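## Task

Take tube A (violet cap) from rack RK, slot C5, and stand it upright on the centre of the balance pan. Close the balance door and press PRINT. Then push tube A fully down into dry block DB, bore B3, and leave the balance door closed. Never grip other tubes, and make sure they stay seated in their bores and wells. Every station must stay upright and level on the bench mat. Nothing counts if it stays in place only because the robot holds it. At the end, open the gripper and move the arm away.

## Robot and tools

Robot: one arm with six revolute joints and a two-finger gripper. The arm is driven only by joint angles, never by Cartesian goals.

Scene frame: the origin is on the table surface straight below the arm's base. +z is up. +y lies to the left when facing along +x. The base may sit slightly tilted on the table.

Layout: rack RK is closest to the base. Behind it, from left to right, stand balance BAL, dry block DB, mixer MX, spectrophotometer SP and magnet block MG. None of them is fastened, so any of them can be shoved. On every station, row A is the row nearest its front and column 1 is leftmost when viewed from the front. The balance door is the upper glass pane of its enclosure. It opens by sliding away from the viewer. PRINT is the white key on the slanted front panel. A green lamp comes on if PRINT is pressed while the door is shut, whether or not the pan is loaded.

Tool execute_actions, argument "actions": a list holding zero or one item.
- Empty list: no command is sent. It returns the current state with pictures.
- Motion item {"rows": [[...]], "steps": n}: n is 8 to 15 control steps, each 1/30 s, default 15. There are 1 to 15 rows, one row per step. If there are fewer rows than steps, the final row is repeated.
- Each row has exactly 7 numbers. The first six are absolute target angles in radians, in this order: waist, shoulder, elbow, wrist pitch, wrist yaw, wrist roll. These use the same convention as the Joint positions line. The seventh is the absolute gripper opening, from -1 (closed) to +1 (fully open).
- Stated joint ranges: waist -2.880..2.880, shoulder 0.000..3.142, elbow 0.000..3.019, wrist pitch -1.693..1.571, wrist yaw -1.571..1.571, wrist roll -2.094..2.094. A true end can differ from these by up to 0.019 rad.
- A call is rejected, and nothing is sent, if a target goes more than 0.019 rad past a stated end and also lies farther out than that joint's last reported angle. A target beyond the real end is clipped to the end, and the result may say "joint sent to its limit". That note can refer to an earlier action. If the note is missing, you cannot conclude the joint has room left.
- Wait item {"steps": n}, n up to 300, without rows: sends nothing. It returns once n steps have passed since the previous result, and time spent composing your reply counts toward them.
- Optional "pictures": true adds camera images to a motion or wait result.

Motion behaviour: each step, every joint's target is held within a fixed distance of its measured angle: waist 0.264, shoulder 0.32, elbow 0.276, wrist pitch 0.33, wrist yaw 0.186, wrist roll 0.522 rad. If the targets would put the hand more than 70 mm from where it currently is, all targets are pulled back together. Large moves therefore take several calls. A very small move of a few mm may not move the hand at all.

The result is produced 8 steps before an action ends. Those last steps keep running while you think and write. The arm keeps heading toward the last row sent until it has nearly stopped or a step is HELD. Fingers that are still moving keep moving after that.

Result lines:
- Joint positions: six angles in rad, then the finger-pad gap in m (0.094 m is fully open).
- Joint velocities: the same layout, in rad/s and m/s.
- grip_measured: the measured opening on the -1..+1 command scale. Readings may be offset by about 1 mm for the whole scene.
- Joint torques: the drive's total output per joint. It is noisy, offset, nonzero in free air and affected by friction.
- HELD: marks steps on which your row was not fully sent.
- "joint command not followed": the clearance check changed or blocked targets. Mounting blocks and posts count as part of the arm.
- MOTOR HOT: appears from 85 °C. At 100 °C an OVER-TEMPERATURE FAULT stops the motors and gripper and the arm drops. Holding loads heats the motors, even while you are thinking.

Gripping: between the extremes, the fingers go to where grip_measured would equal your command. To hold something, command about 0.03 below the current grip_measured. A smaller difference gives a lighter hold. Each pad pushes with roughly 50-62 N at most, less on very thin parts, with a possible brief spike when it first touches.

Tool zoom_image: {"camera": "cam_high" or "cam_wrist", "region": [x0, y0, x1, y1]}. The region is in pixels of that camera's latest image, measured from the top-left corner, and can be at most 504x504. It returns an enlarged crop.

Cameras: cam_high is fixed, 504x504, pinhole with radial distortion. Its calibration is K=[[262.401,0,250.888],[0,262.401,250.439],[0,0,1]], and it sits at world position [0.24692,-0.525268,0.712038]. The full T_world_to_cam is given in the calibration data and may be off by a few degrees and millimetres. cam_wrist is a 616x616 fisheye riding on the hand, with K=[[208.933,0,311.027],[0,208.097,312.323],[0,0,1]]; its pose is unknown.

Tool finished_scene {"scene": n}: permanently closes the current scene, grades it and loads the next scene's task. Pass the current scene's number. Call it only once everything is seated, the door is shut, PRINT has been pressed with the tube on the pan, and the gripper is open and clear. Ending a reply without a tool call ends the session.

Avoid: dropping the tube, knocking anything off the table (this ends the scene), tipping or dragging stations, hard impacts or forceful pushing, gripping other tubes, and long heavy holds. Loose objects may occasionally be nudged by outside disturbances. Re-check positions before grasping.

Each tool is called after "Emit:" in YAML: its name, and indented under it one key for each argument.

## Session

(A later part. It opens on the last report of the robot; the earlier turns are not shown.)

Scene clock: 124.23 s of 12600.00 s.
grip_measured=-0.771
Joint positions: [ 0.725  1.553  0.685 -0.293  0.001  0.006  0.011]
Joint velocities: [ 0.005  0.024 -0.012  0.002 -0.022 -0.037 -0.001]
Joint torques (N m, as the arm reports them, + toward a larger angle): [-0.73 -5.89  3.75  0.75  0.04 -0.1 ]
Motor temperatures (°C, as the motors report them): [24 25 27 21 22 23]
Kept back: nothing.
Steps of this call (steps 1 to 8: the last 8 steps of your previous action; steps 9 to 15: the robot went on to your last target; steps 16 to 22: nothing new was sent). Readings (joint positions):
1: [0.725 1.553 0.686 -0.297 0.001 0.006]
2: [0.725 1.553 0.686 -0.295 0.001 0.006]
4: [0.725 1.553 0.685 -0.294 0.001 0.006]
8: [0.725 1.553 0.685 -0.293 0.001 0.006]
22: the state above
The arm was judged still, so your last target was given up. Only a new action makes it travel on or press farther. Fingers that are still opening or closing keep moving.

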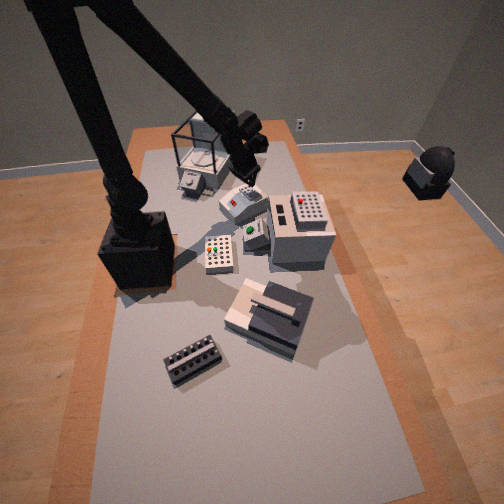

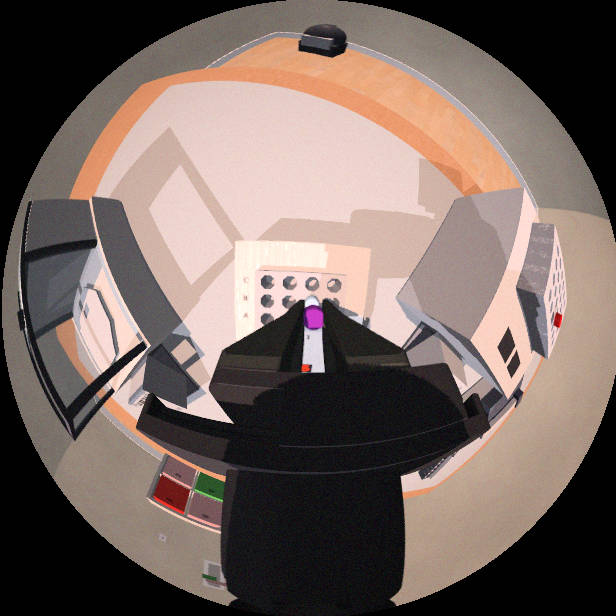

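Emit:
execute_actions:
  actions:
    - {"rows":[[0.715,1.545,0.7,-0.3,0,0,-0.8],[0.715,1.53,0.7,-0.32,0,0,-0.8],[0.715,1.525,0.7,-0.34,0,0,-0.8],[0.715,1.525,0.7,-0.355,0,0,-0.8]]}

Emit:
execute_actions:
  actions:
    - {"steps":22}
  pictures: true

Emit:
zoom_image:
  camera: "cam_wrist"
  region: [270,250,360,340]

Emit:
zoom_image:
  camera: "cam_high"
  region: [230,170,270,210]

Scene clock: 125.00 s of 12600.00 s.
grip_measured=-0.771
Joint positions: [ 0.725  1.541  0.686 -0.334  0.001  0.006  0.011]
Joint velocities: [-0.005 -0.073 -0.002 -0.032 -0.066  0.007 -0.001]
Joint torques (N m, as the arm reports them, + toward a larger angle): [ -0.77 -10.46   6.66  -0.1    0.07  -0.09]
Motor temperatures (°C, as the motors report them): [24 25 27 21 22 23]
Steps of this call (steps 1 to 16: nothing new was sent; steps 17 to 23: the first 7 steps of this action). Readings (joint positions):
17: [0.725 1.550 0.686 -0.293 0.001 0.006]
18: [0.725 1.548 0.686 -0.297 0.001 0.006]
20: [0.725 1.545 0.686 -0.318 0.001 0.006]
23: the state above

Scene clock: 125.73 s of 12600.00 s.
grip_measured=-0.771
Joint positions: [ 0.725  1.538  0.686 -0.344  0.001  0.006  0.011]
Joint velocities: [-0.005 -0.005  0.002  0.007 -0.022 -0.007  0.001]
Joint torques (N m, as the arm reports them, + toward a larger angle): [ -0.7  -10.59   6.7    0.19   0.04  -0.1 ]
Motor temperatures (°C, as the motors report them): [24 25 27 21 22 23]
Kept back: nothing.
Steps of this call (steps 1 to 8: the last 8 steps of your previous action; steps 9 to 22: the robot went on to your last target). Readings (joint positions):
1: [0.725 1.539 0.686 -0.336 0.001 0.006]
2: [0.725 1.538 0.686 -0.340 0.001 0.006]
4: [0.725 1.538 0.686 -0.343 0.001 0.006]
8: [0.725 1.538 0.686 -0.344 0.001 0.006]
22: the state above

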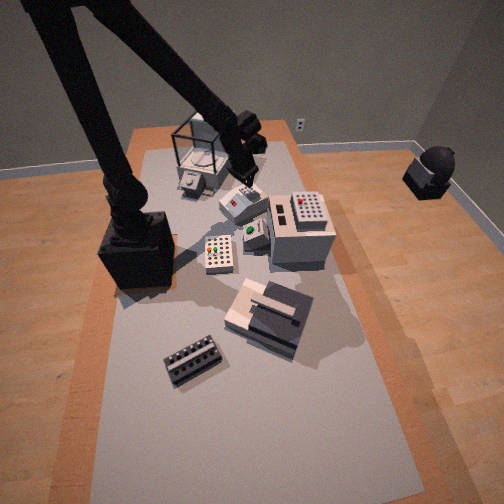

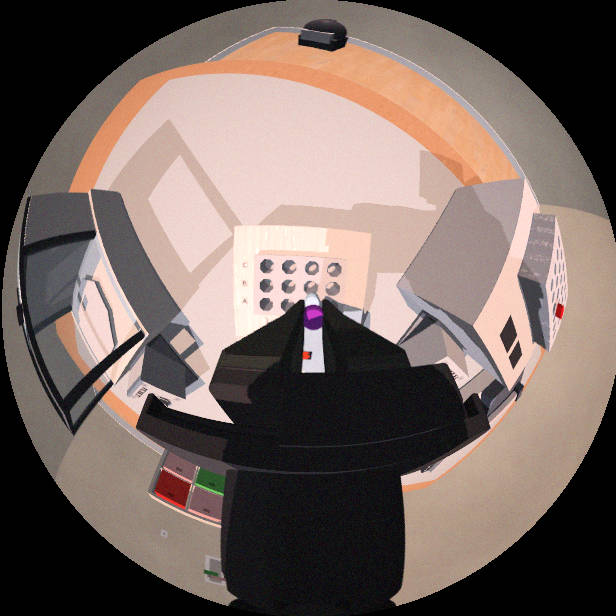

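Region (270, 250, 360, 340) of cam_wrist's 616x616 image, scaled by 5.600, with more detail than that image has.

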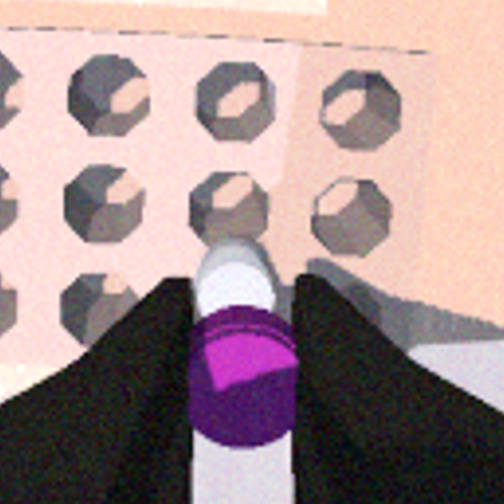

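Region (230, 170, 270, 210) of cam_high's 504x504 image, scaled by 12.600, with more detail than that image has.

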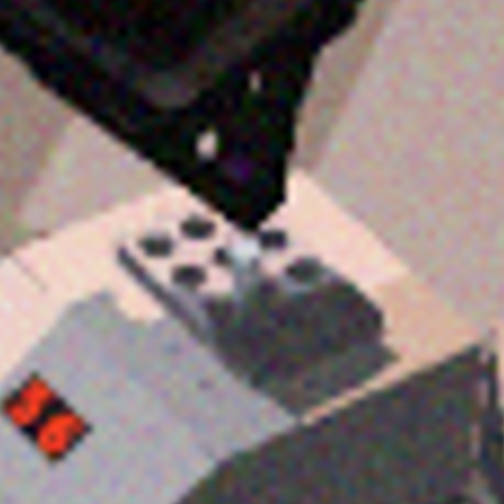

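Emit:
execute_actions:
  actions:
    - {"rows":[[0.735,1.535,0.72,-0.35,0,0,-0.8],[0.74,1.545,0.735,-0.35,0,0,-0.8],[0.74,1.556,0.745,-0.35,0,0,-0.8]]}

Emit:
execute_actions:
  actions:
    - {"steps":22}
  pictures: true

Emit:
zoom_image:
  camera: "cam_wrist"
  region: [270,250,360,340]

Scene clock: 126.37 s of 12600.00 s.
grip_measured=-0.771
Joint positions: [ 0.725  1.549  0.704 -0.344  0.001  0.006  0.011]
Joint velocities: [0.005 0.024 0.076 0.007 0.007 0.007 0.001]
Joint torques (N m, as the arm reports them, + toward a larger angle): [ 1.05 -9.23  8.38  0.39  0.04 -0.1 ]
Motor temperatures (°C, as the motors report them): [24 25 27 21 22 23]
Steps of this call (steps 1 to 12: the robot went on to your last target; steps 13 to 19: the first 7 steps of this action). Readings (joint positions):
13: [0.725 1.538 0.686 -0.344 0.001 0.006]
14: [0.725 1.538 0.687 -0.344 0.001 0.006]
16: [0.725 1.542 0.693 -0.344 0.001 0.006]
19: the state above

Scene clock: 127.10 s of 12600.00 s.
grip_measured=-0.771
Joint positions: [ 0.725  1.551  0.706 -0.344  0.001  0.006  0.011]
Joint velocities: [ 0.005 -0.005  0.002 -0.007  0.066  0.007  0.   ]
Joint torques (N m, as the arm reports them, + toward a larger angle): [ 0.97 -9.33  8.55  0.38  0.04 -0.1 ]
Motor temperatures (°C, as the motors report them): [24 25 27 21 22 23]
Kept back: nothing.
Steps of this call (steps 1 to 8: the last 8 steps of your previous action; steps 9 to 15: the robot went on to your last target; steps 16 to 22: nothing new was sent). Readings (joint positions):
1: [0.725 1.551 0.705 -0.344 0.001 0.006]
2: [0.725 1.551 0.706 -0.344 0.001 0.006]
4: [0.725 1.551 0.706 -0.344 0.001 0.006]
8: [0.725 1.551 0.706 -0.344 0.001 0.006]
22: the state above
The arm was judged still, so your last target was given up. Only a new action makes it travel on or press farther. Fingers that are still opening or closing keep moving.

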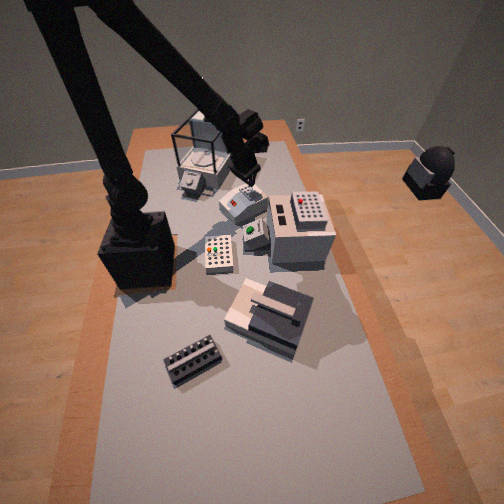

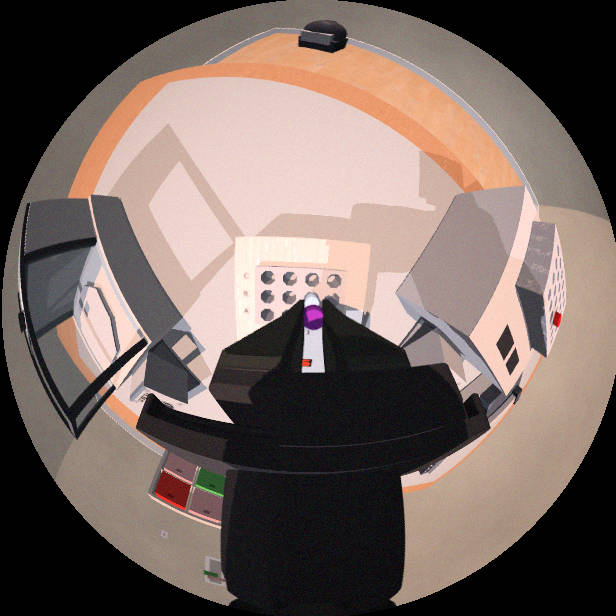

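Region (270, 250, 360, 340) of cam_wrist's 616x616 image, scaled by 5.600, with more detail than that image has.

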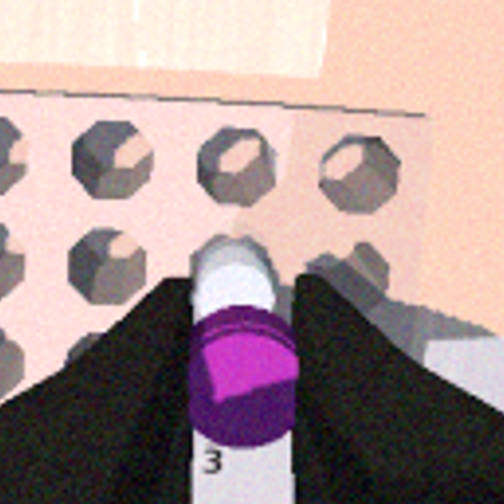

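Emit:
execute_actions:
  actions:
    - {"rows":[[0.74,1.556,0.72,-0.335,0,0,-0.8],[0.74,1.556,0.715,-0.335,0,0,-0.8],[0.74,1.56,0.711,-0.33,0,0,-0.8],[0.74,1.564,0.707,-0.325,0,0,-0.8],[0.74,1.568,0.703,-0.32,0,0,-0.8],[0.74,1.572,0.699,-0.314,0,0,-0.8],[0.74,1.576,0.695,-0.307,0,0,-0.8],[0.74,1.58,0.691,-0.3,0,0,-0.8],[0.74,1.584,0.687,-0.3,0,0,-0.8],[0.74,1.588,0.683,-0.3,0,0,-0.8]]}

Emit:
execute_actions:
  actions:
    - {"steps":22}
  pictures: true

Emit:
zoom_image:
  camera: "cam_wrist"
  region: [270,250,360,340]

Scene clock: 127.83 s of 12600.00 s.
grip_measured=-0.771
Joint positions: [ 0.725  1.557  0.703 -0.332  0.001  0.006  0.011]
Joint velocities: [-0.005 -0.005 -0.027  0.173  0.007 -0.037 -0.   ]
Joint torques (N m, as the arm reports them, + toward a larger angle): [ 0.82 -8.25  5.18  0.94  0.03 -0.1 ]
Motor temperatures (°C, as the motors report them): [24 25 27 21 22 23]
Steps of this call (steps 1 to 15: nothing new was sent; steps 16 to 22: the first 7 steps of this action). Readings (joint positions):
16: [0.725 1.551 0.706 -0.344 0.001 0.006]
17: [0.725 1.551 0.706 -0.344 0.001 0.006]
19: [0.725 1.552 0.706 -0.343 0.001 0.006]
22: the state above

Scene clock: 128.57 s of 12600.00 s.
grip_measured=-0.771
Joint positions: [ 0.725  1.557  0.697 -0.311  0.001  0.006  0.011]
Joint velocities: [-0.005 -0.005  0.002 -0.022 -0.007  0.007 -0.003]
Joint torques (N m, as the arm reports them, + toward a larger angle): [ 1.01 -7.34  4.56  0.99  0.04 -0.1 ]
Motor temperatures (°C, as the motors report them): [24 25 27 21 22 23]
Kept back: nothing.
Steps of this call (steps 1 to 8: the last 8 steps of your previous action; steps 9 to 22: the robot went on to your last target). Readings (joint positions):
1: [0.725 1.557 0.702 -0.325 0.001 0.006]
2: [0.725 1.557 0.701 -0.319 0.001 0.006]
4: [0.725 1.557 0.698 -0.313 0.001 0.006]
8: [0.725 1.557 0.697 -0.311 0.001 0.006]
22: the state above

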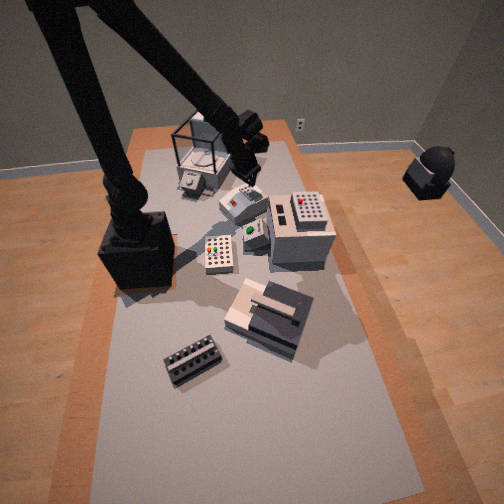

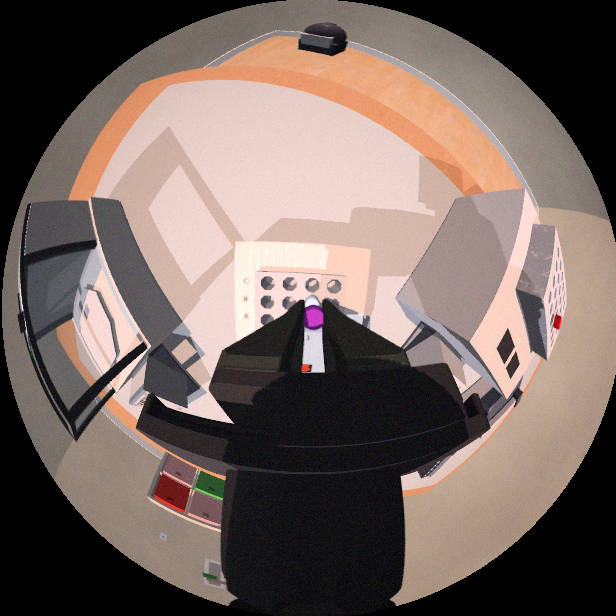

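Region (270, 250, 360, 340) of cam_wrist's 616x616 image, scaled by 5.600, with more detail than that image has.

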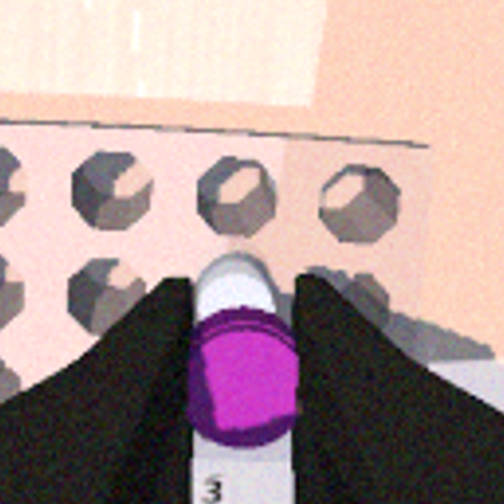

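Emit:
execute_actions:
  actions:
    - {"rows":[[0.74,1.535,0.72,-0.31,0,0,-0.8],[0.74,1.53,0.72,-0.32,0,0,-0.8],[0.74,1.53,0.72,-0.335,0,0,-0.8],[0.74,1.53,0.72,-0.348,0,0,-0.8]]}

Emit:
execute_actions:
  actions:
    - {"rows":[[0.74,1.545,0.705,-0.345,0,0,-0.8],[0.74,1.55,0.703,-0.345,0,0,-0.8],[0.74,1.554,0.701,-0.345,0,0,-0.8],[0.74,1.558,0.699,-0.345,0,0,-0.8],[0.74,1.562,0.697,-0.345,0,0,-0.8],[0.74,1.566,0.695,-0.345,0,0,-0.8],[0.74,1.57,0.693,-0.345,0,0,-0.8],[0.74,1.574,0.691,-0.345,0,0,-0.8],[0.74,1.578,0.689,-0.345,0,0,-0.8]]}
  pictures: true

Emit:
execute_actions:
  actions:
    - {"steps":22}
  pictures: true

Emit:
zoom_image:
  camera: "cam_wrist"
  region: [270,250,360,340]

Scene clock: 129.33 s of 12600.00 s.
grip_measured=-0.771
Joint positions: [ 0.725  1.546  0.698 -0.337  0.001  0.006  0.011]
Joint velocities: [-0.015 -0.005 -0.002 -0.066  0.007 -0.051  0.   ]
Joint torques (N m, as the arm reports them, + toward a larger angle): [  1.06 -10.99   7.3    0.31   0.04  -0.1 ]
Motor temperatures (°C, as the motors report them): [24 25 27 21 22 23]
Steps of this call (steps 1 to 15: the robot went on to your last target; step 16: nothing new was sent; steps 17 to 23: the first 7 steps of this action). Readings (joint positions):
17: [0.725 1.555 0.698 -0.311 0.001 0.006]
18: [0.725 1.552 0.698 -0.312 0.001 0.006]
20: [0.725 1.549 0.698 -0.321 0.001 0.006]
23: the state above

Scene clock: 129.83 s of 12600.00 s.
grip_measured=-0.771
Joint positions: [ 0.725  1.553  0.697 -0.34   0.001  0.006  0.011]
Joint velocities: [-0.005  0.083  0.007  0.012 -0.022  0.051 -0.   ]
Joint torques (N m, as the arm reports them, + toward a larger angle): [ 1.08 -8.72  5.2   0.43  0.05 -0.1 ]
Motor temperatures (°C, as the motors report them): [24 25 27 21 22 23]
Steps of this call (steps 1 to 8: the last 8 steps of your previous action; steps 9 to 15: the first 7 steps of this action). Readings (joint positions):
9: [0.725 1.546 0.698 -0.340 0.001 0.006]
10: [0.725 1.546 0.698 -0.340 0.001 0.006]
12: [0.725 1.547 0.698 -0.340 0.001 0.006]
15: the state above

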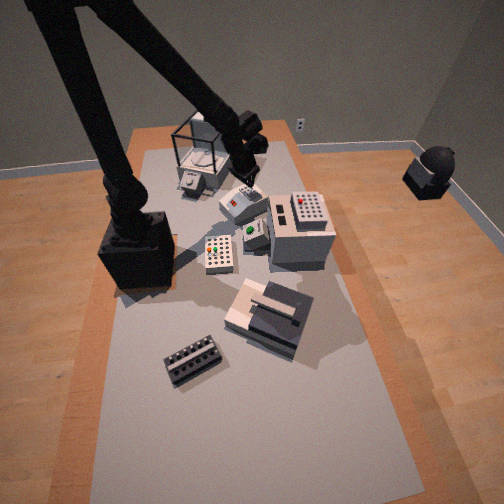

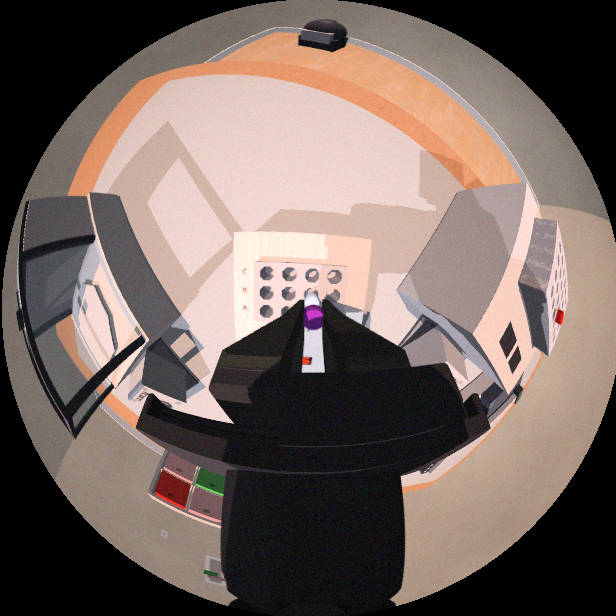

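Scene clock: 130.57 s of 12600.00 s.
grip_measured=-0.771
Joint positions: [ 0.726  1.565  0.697 -0.339  0.     0.006  0.011]
Joint velocities: [-0.015  0.005  0.007 -0.007  0.022 -0.081 -0.   ]
Joint torques (N m, as the arm reports them, + toward a larger angle): [ 0.9  -8.72  4.87  0.35  0.06 -0.1 ]
Motor temperatures (°C, as the motors report them): [24 25 27 21 22 23]
Kept back: nothing.
Steps of this call (steps 1 to 8: the last 8 steps of your previous action; steps 9 to 22: the robot went on to your last target). Readings (joint positions):
1: [0.725 1.556 0.697 -0.340 0.000 0.006]
2: [0.725 1.559 0.697 -0.340 0.000 0.006]
4: [0.725 1.564 0.697 -0.340 0.000 0.006]
8: [0.726 1.565 0.697 -0.339 0.000 0.006]
22: the state above

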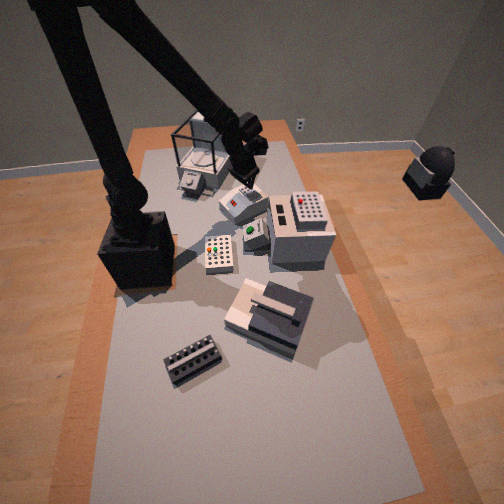

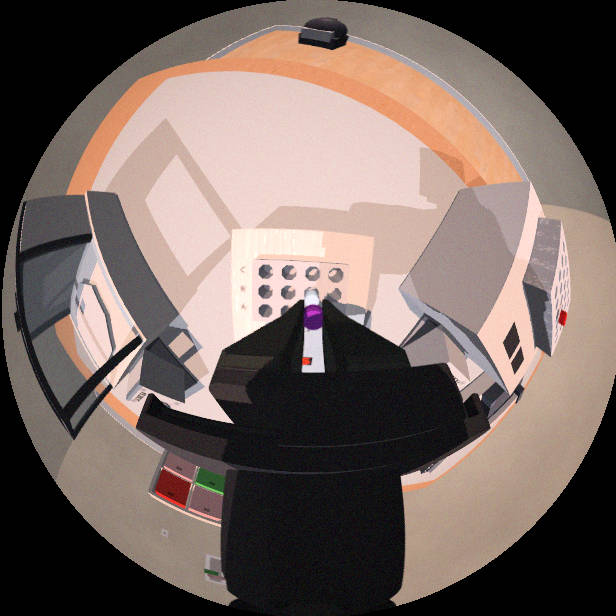

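Region (270, 250, 360, 340) of cam_wrist's 616x616 image, scaled by 5.600, with more detail than that image has.

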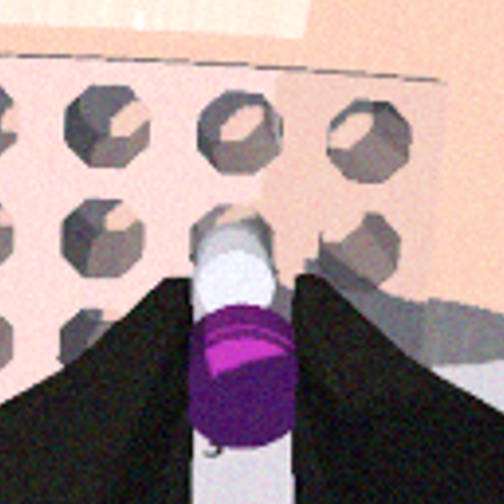

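Entered. Straighten outward and go down.

Emit:
execute_actions:
  actions:
    - {"rows":[[0.74,1.58,0.689,-0.33,0,0,-0.8],[0.74,1.583,0.689,-0.32,0,0,-0.8],[0.74,1.586,0.689,-0.312,0,0,-0.8],[0.74,1.59,0.689,-0.304,0,0,-0.8],[0.74,1.594,0.686,-0.296,0,0,-0.8],[0.74,1.598,0.683,-0.288,0,0,-0.8],[0.74,1.602,0.68,-0.28,0,0,-0.8],[0.74,1.606,0.677,-0.272,0,0,-0.8],[0.74,1.61,0.674,-0.264,0,0,-0.8]]}

Emit:
execute_actions:
  actions:
    - {"steps":22}
  pictures: true

Emit:
zoom_image:
  camera: "cam_wrist"
  region: [270,250,360,340]

Scene clock: 131.13 s of 12600.00 s.
grip_measured=-0.771
Joint positions: [ 0.726  1.582  0.69  -0.302 -0.     0.006  0.011]
Joint velocities: [-0.005  0.132 -0.061  0.276  0.007  0.051  0.001]
Joint torques (N m, as the arm reports them, + toward a larger angle): [ 0.81 -8.94  4.95  0.68  0.12 -0.1 ]
Motor temperatures (°C, as the motors report them): [24 25 27 21 22 23]
Steps of this call (steps 1 to 10: the robot went on to your last target; steps 11 to 17: the first 7 steps of this action). Readings (joint positions):
11: [0.726 1.565 0.697 -0.336 0.000 0.006]
12: [0.726 1.566 0.697 -0.332 0.000 0.006]
14: [0.726 1.570 0.697 -0.324 0.000 0.006]
17: the state above

Scene clock: 131.87 s of 12600.00 s.
grip_measured=-0.771
Joint positions: [ 0.726  1.597  0.683 -0.27  -0.001  0.006  0.011]
Joint velocities: [ 0.005 -0.005 -0.007 -0.017  0.007 -0.037 -0.001]
Joint torques (N m, as the arm reports them, + toward a larger angle): [ 0.86 -8.87  4.61  0.79  0.11 -0.1 ]
Motor temperatures (°C, as the motors report them): [24 25 27 21 22 23]
Kept back: nothing.
Steps of this call (steps 1 to 8: the last 8 steps of your previous action; steps 9 to 22: the robot went on to your last target). Readings (joint positions):
1: [0.726 1.586 0.688 -0.293 -0.001 0.006]
2: [0.726 1.590 0.686 -0.285 -0.001 0.006]
4: [0.726 1.596 0.684 -0.274 -0.001 0.006]
8: [0.726 1.597 0.683 -0.270 -0.001 0.006]
22: the state above

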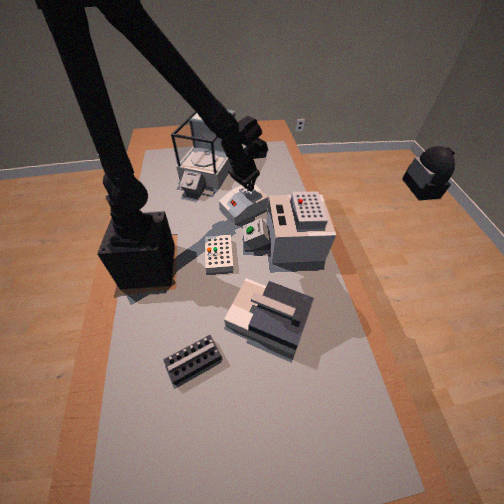

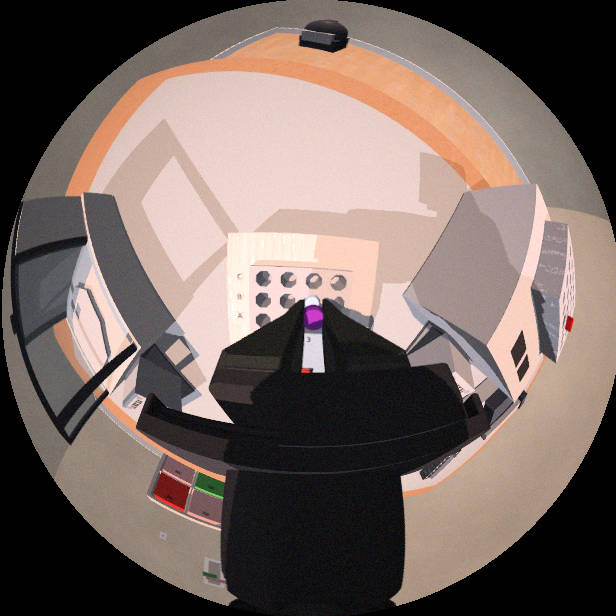

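Region (270, 250, 360, 340) of cam_wrist's 616x616 image, scaled by 5.600, with more detail than that image has.

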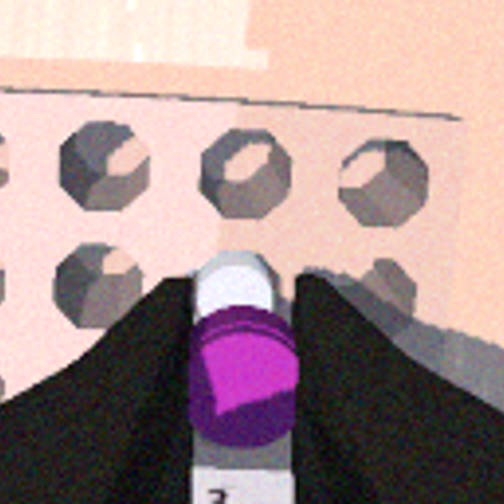

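Emit:
execute_actions:
  actions:
    - {"rows":[[0.73,1.612,0.668,-0.264,0,0,-0.8],[0.73,1.615,0.662,-0.26,0,0,-0.8],[0.73,1.618,0.656,-0.255,0,0,-0.8],[0.73,1.621,0.65,-0.248,0,0,-0.8],[0.73,1.624,0.645,-0.24,0,0,-0.8],[0.73,1.628,0.64,-0.232,0,0,-0.8],[0.73,1.632,0.635,-0.224,0,0,-0.8],[0.73,1.636,0.63,-0.216,0,0,-0.8]]}

Emit:
execute_actions:
  actions:
    - {"steps":22}
  pictures: true

Emit:
zoom_image:
  camera: "cam_wrist"
  region: [270,250,360,340]

Scene clock: 132.53 s of 12600.00 s.
grip_measured=-0.771
Joint positions: [ 0.726  1.598  0.665 -0.233 -0.001  0.006  0.011]
Joint velocities: [-0.015  0.024 -0.105  0.242 -0.066  0.037  0.   ]
Joint torques (N m, as the arm reports them, + toward a larger angle): [ 0.22 -7.3   3.29  0.2   0.11 -0.1 ]
Motor temperatures (°C, as the motors report them): [24 25 27 21 22 23]
Steps of this call (steps 1 to 13: the robot went on to your last target; steps 14 to 20: the first 7 steps of this action). Readings (joint positions):
14: [0.726 1.597 0.682 -0.270 -0.001 0.006]
15: [0.726 1.597 0.681 -0.268 -0.001 0.006]
17: [0.726 1.597 0.675 -0.257 -0.001 0.006]
20: the state above

Scene clock: 133.27 s of 12600.00 s.
grip_measured=-0.771
Joint positions: [ 0.726  1.604  0.656 -0.206 -0.001  0.006  0.011]
Joint velocities: [ 0.005  0.005 -0.002  0.007  0.051 -0.051 -0.001]
Joint torques (N m, as the arm reports them, + toward a larger angle): [ 0.18 -7.2   3.18  0.3   0.11 -0.1 ]
Motor temperatures (°C, as the motors report them): [24 24 27 21 22 23]
Kept back: nothing.
Steps of this call (steps 1 to 8: the last 8 steps of your previous action; steps 9 to 22: the robot went on to your last target). Readings (joint positions):
1: [0.726 1.599 0.661 -0.224 -0.001 0.006]
2: [0.726 1.600 0.659 -0.216 -0.001 0.006]
4: [0.726 1.602 0.656 -0.209 -0.001 0.006]
8: [0.726 1.604 0.656 -0.206 -0.001 0.006]
22: the state above

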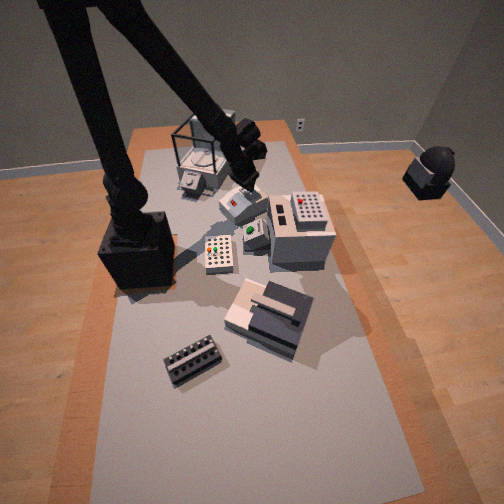

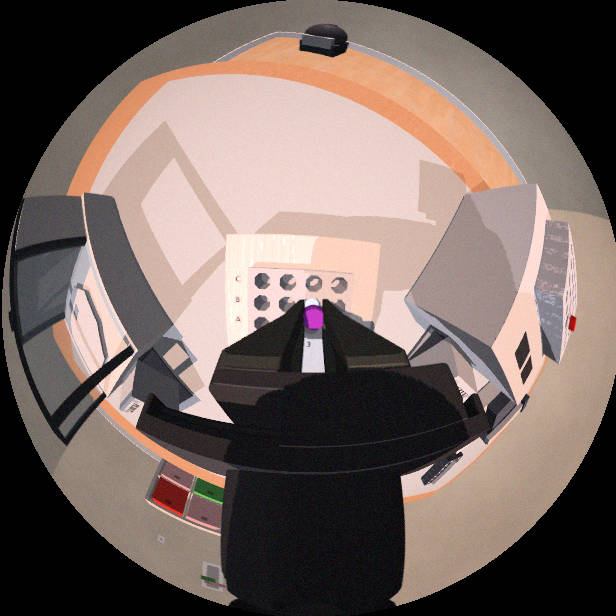

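Region (270, 250, 360, 340) of cam_wrist's 616x616 image, scaled by 5.600, with more detail than that image has.

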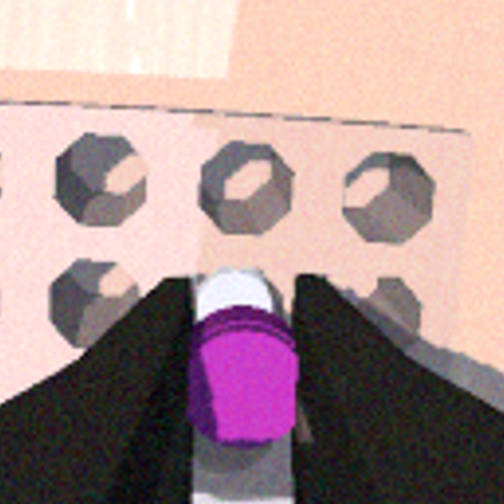

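Emit:
execute_actions:
  actions:
    - {"rows":[[0.73,1.605,0.665,-0.21,0,0,-0.8],[0.73,1.605,0.665,-0.21,0,0,-0.8],[0.73,1.605,0.665,-0.21,0,0,-0.7],[0.73,1.605,0.665,-0.21,0,0,-0.55],[0.73,1.605,0.665,-0.21,0,0,-0.55],[0.73,1.605,0.665,-0.21,0,0,-0.55],[0.73,1.59,0.69,-0.23,0,0,-0.55],[0.73,1.575,0.705,-0.25,0,0,-0.55],[0.73,1.56,0.715,-0.27,0,0,-0.55],[0.73,1.55,0.725,-0.29,0,0,-0.55],[0.73,1.54,0.73,-0.315,0,0,-0.55]]}

Emit:
execute_actions:
  actions:
    - {"steps":25}
  pictures: true

Emit:
zoom_image:
  camera: "cam_wrist"
  region: [230,220,400,390]

Scene clock: 135.17 s of 12600.00 s.
grip_measured=-0.553
Joint positions: [ 0.726  1.604  0.656 -0.209 -0.001  0.006  0.021]
Joint velocities: [-0.005 -0.005  0.037 -0.164 -0.022  0.022  0.001]
Joint torques (N m, as the arm reports them, + toward a larger angle): [  0.11 -10.86   7.4    0.26   0.12  -0.1 ]
Motor temperatures (°C, as the motors report them): [24 24 27 21 22 23]
Steps of this call (steps 1 to 15: the robot went on to your last target; steps 16 to 50: nothing new was sent; steps 51 to 57: the first 7 steps of this action). Readings (joint positions):
51: [0.726 1.604 0.657 -0.206 -0.001 0.006]
52: [0.726 1.604 0.657 -0.206 -0.001 0.006]
54: [0.726 1.604 0.657 -0.206 -0.001 0.006]
57: the state above

Scene clock: 136.00 s of 12600.00 s.
grip_measured=-0.553
Joint positions: [ 0.726  1.549  0.698 -0.307 -0.001  0.006  0.021]
Joint velocities: [ 0.015 -0.005 -0.002  0.022 -0.007 -0.066 -0.   ]
Joint torques (N m, as the arm reports them, + toward a larger angle): [  0.15 -10.49   8.09   0.35   0.12  -0.1 ]
Motor temperatures (°C, as the motors report them): [24 24 27 21 22 23]
Kept back: nothing.
Steps of this call (steps 1 to 8: the last 8 steps of your previous action; steps 9 to 25: the robot went on to your last target). Readings (joint positions):
1: [0.726 1.603 0.658 -0.218 -0.001 0.006]
2: [0.726 1.601 0.662 -0.232 -0.001 0.006]
4: [0.726 1.589 0.672 -0.269 -0.001 0.006]
8: [0.726 1.557 0.689 -0.303 -0.001 0.006]
25: the state above

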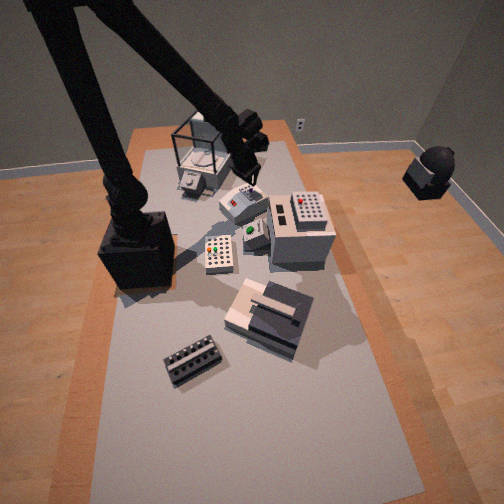

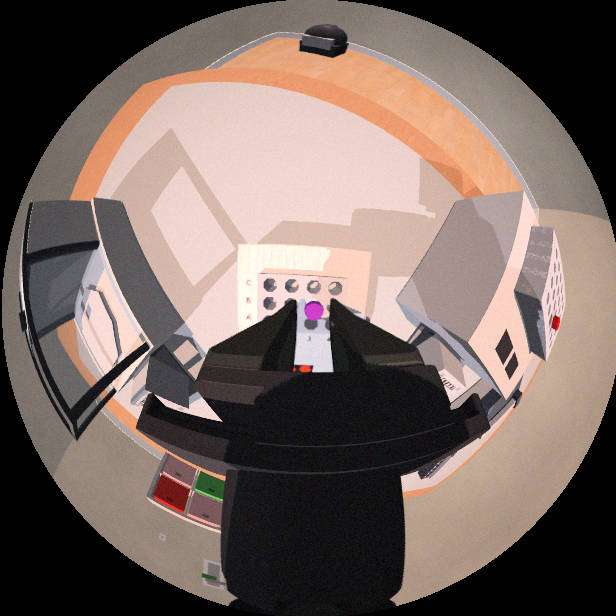

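Region (230, 220, 400, 390) of cam_wrist's 616x616 image, scaled by 2.965, with more detail than that image has.

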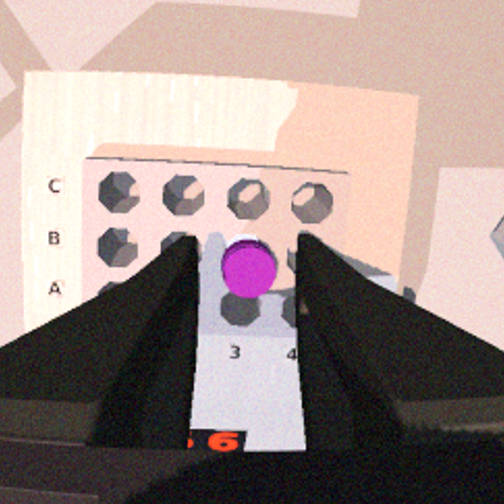

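Emit:
execute_actions:
  actions:
    - {"rows":[[0.73,1.54,0.73,-0.33,0,0,-0.8],[0.73,1.54,0.73,-0.345,0,0,-1],[0.73,1.54,0.73,-0.36,0,0,-1]]}

Emit:
execute_actions:
  actions:
    - {"rows":[[0.73,1.55,0.705,-0.345,0,0,-1],[0.73,1.556,0.7,-0.335,0,0,-1],[0.73,1.562,0.695,-0.33,0,0,-1],[0.73,1.568,0.69,-0.322,0,0,-1],[0.73,1.574,0.685,-0.314,0,0,-1],[0.73,1.58,0.68,-0.305,0,0,-1],[0.73,1.586,0.675,-0.295,0,0,-1],[0.73,1.592,0.67,-0.285,0,0,-1],[0.73,1.598,0.665,-0.275,0,0,-1],[0.73,1.604,0.66,-0.27,0,0,-1],[0.73,1.61,0.655,-0.27,0,0,-1],[0.73,1.616,0.65,-0.27,0,0,-1]]}

Emit:
execute_actions:
  actions:
    - {"steps":25}
  pictures: true

Emit:
zoom_image:
  camera: "cam_wrist"
  region: [230,220,400,390]

Scene clock: 136.60 s of 12600.00 s.
grip_measured=-0.982
Joint positions: [ 0.726  1.549  0.698 -0.35  -0.001  0.006  0.001]
Joint velocities: [-0.005 -0.005 -0.002 -0.022  0.037 -0.007 -0.   ]
Joint torques (N m, as the arm reports them, + toward a larger angle): [  0.25 -10.4    8.     0.27   0.12  -0.1 ]
Motor temperatures (°C, as the motors report them): [24 24 27 21 22 23]
Steps of this call (steps 1 to 11: the robot went on to your last target; steps 12 to 18: the first 7 steps of this action). Readings (joint positions):
12: [0.726 1.549 0.698 -0.309 -0.001 0.006]
13: [0.726 1.549 0.698 -0.316 -0.001 0.006]
15: [0.726 1.549 0.698 -0.337 -0.001 0.006]
18: the state above

Scene clock: 137.10 s of 12600.00 s.
grip_measured=-0.982
Joint positions: [ 0.726  1.562  0.685 -0.325 -0.001  0.006  0.001]
Joint velocities: [ 0.005  0.171 -0.149  0.227  0.066 -0.022 -0.001]
Joint torques (N m, as the arm reports them, + toward a larger angle): [ 0.16 -8.59  5.27  0.96  0.12 -0.1 ]
Motor temperatures (°C, as the motors report them): [24 24 27 21 22 23]
Steps of this call (steps 1 to 8: the last 8 steps of your previous action; steps 9 to 15: the first 7 steps of this action). Readings (joint positions):
9: [0.726 1.549 0.698 -0.351 -0.001 0.006]
10: [0.726 1.549 0.698 -0.351 -0.001 0.006]
12: [0.726 1.551 0.696 -0.346 -0.001 0.006]
15: the state above

Scene clock: 137.93 s of 12600.00 s.
grip_measured=-0.982
Joint positions: [ 0.726  1.581  0.665 -0.281 -0.     0.006  0.001]
Joint velocities: [-0.015 -0.005 -0.002 -0.007  0.007  0.022  0.   ]
Joint torques (N m, as the arm reports them, + toward a larger angle): [ 0.25 -6.76  4.12  0.93  0.07 -0.1 ]
Motor temperatures (°C, as the motors report them): [24 24 27 21 22 23]
Kept back: nothing.
Steps of this call (steps 1 to 8: the last 8 steps of your previous action; steps 9 to 25: the robot went on to your last target). Readings (joint positions):
1: [0.726 1.568 0.680 -0.316 -0.001 0.006]
2: [0.726 1.575 0.675 -0.307 -0.001 0.006]
4: [0.726 1.581 0.668 -0.289 -0.000 0.006]
8: [0.726 1.581 0.665 -0.281 -0.000 0.006]
25: the state above

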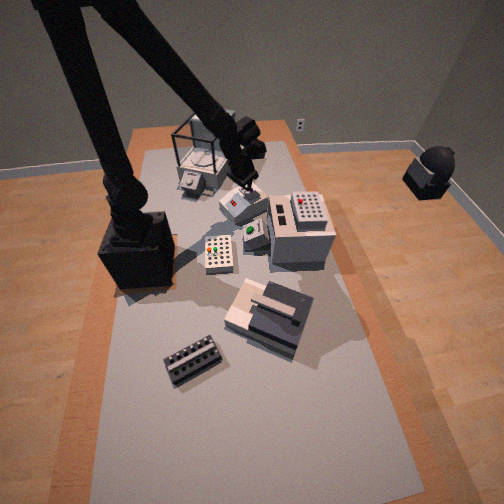

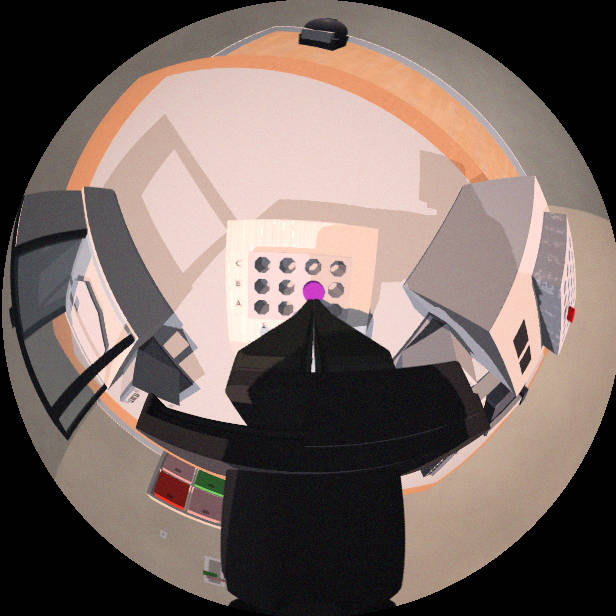

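Region (230, 220, 400, 390) of cam_wrist's 616x616 image, scaled by 2.965, with more detail than that image has.

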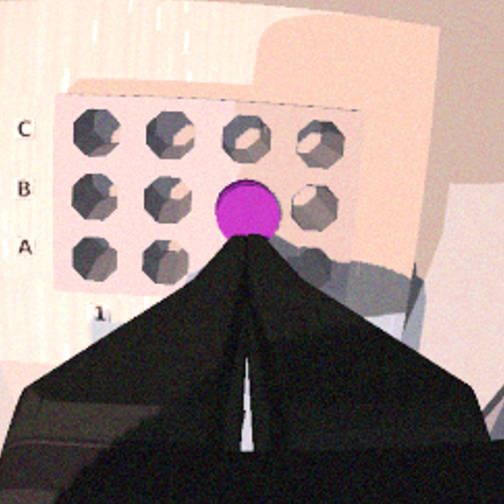

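On the cap's edge; shift out 4 mm and push firmer.

Emit:
execute_actions:
  actions:
    - {"rows":[[0.73,1.565,0.68,-0.27,0,0,-1],[0.73,1.56,0.68,-0.26,0,0,-1],[0.73,1.56,0.68,-0.25,0,0,-1],[0.73,1.56,0.68,-0.245,0,0,-1],[0.73,1.56,0.68,-0.245,0,0,-1],[0.73,1.58,0.67,-0.245,0,0,-1],[0.73,1.59,0.665,-0.245,0,0,-1],[0.73,1.6,0.66,-0.245,0,0,-1],[0.73,1.61,0.655,-0.245,0,0,-1],[0.73,1.62,0.65,-0.245,0,0,-1],[0.73,1.63,0.645,-0.245,0,0,-1],[0.73,1.64,0.64,-0.245,0,0,-1],[0.73,1.65,0.635,-0.245,0,0,-1]]}

Emit:
execute_actions:
  actions:
    - {"steps":25}
  pictures: true

Scene clock: 139.10 s of 12600.00 s.
grip_measured=-0.982
Joint positions: [ 0.726  1.575  0.665 -0.263 -0.     0.006  0.001]
Joint velocities: [-0.005  0.015 -0.037  0.046 -0.007 -0.051  0.001]
Joint torques (N m, as the arm reports them, + toward a larger angle): [ 0.23 -8.23  5.38  1.11  0.07 -0.1 ]
Motor temperatures (°C, as the motors report them): [24 24 27 21 22 23]
Steps of this call (steps 1 to 15: the robot went on to your last target; steps 16 to 28: nothing new was sent; steps 29 to 35: the first 7 steps of this action). Readings (joint positions):
29: [0.726 1.578 0.665 -0.281 -0.000 0.006]
30: [0.726 1.575 0.665 -0.281 -0.000 0.006]
32: [0.726 1.574 0.665 -0.272 -0.000 0.006]
35: the state above

Scene clock: 139.93 s of 12600.00 s.
grip_measured=-0.983
Joint positions: [ 0.726  1.582  0.662 -0.25  -0.     0.006  0.001]
Joint velocities: [-0.005  0.005  0.007 -0.002  0.081 -0.007 -0.   ]
Joint torques (N m, as the arm reports them, + toward a larger angle): [ 0.19 -4.12  3.28  0.8   0.07 -0.1 ]
Motor temperatures (°C, as the motors report them): [24 24 27 21 22 23]
Kept back: nothing.
Steps of this call (steps 1 to 8: the last 8 steps of your previous action; steps 9 to 25: the robot went on to your last target). Readings (joint positions):
1: [0.726 1.577 0.665 -0.261 -0.000 0.006]
2: [0.726 1.580 0.664 -0.259 -0.000 0.006]
4: [0.726 1.581 0.664 -0.255 -0.000 0.006]
8: [0.726 1.582 0.662 -0.250 -0.000 0.006]
25: the state above

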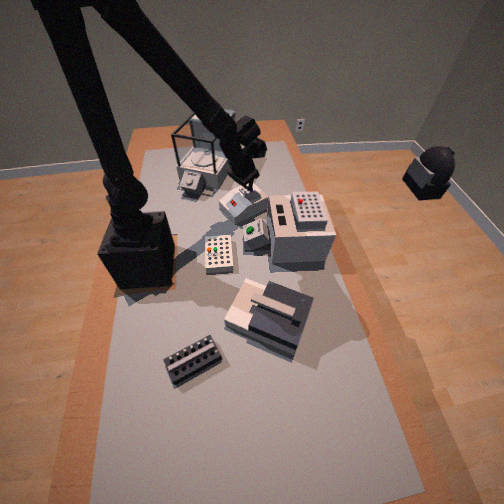

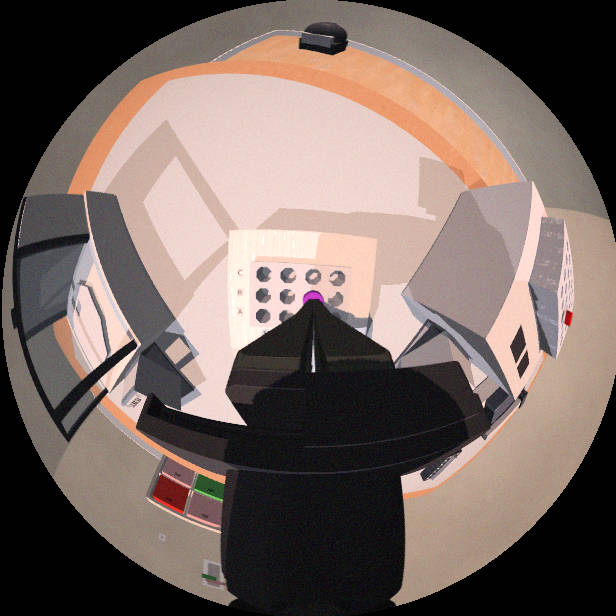

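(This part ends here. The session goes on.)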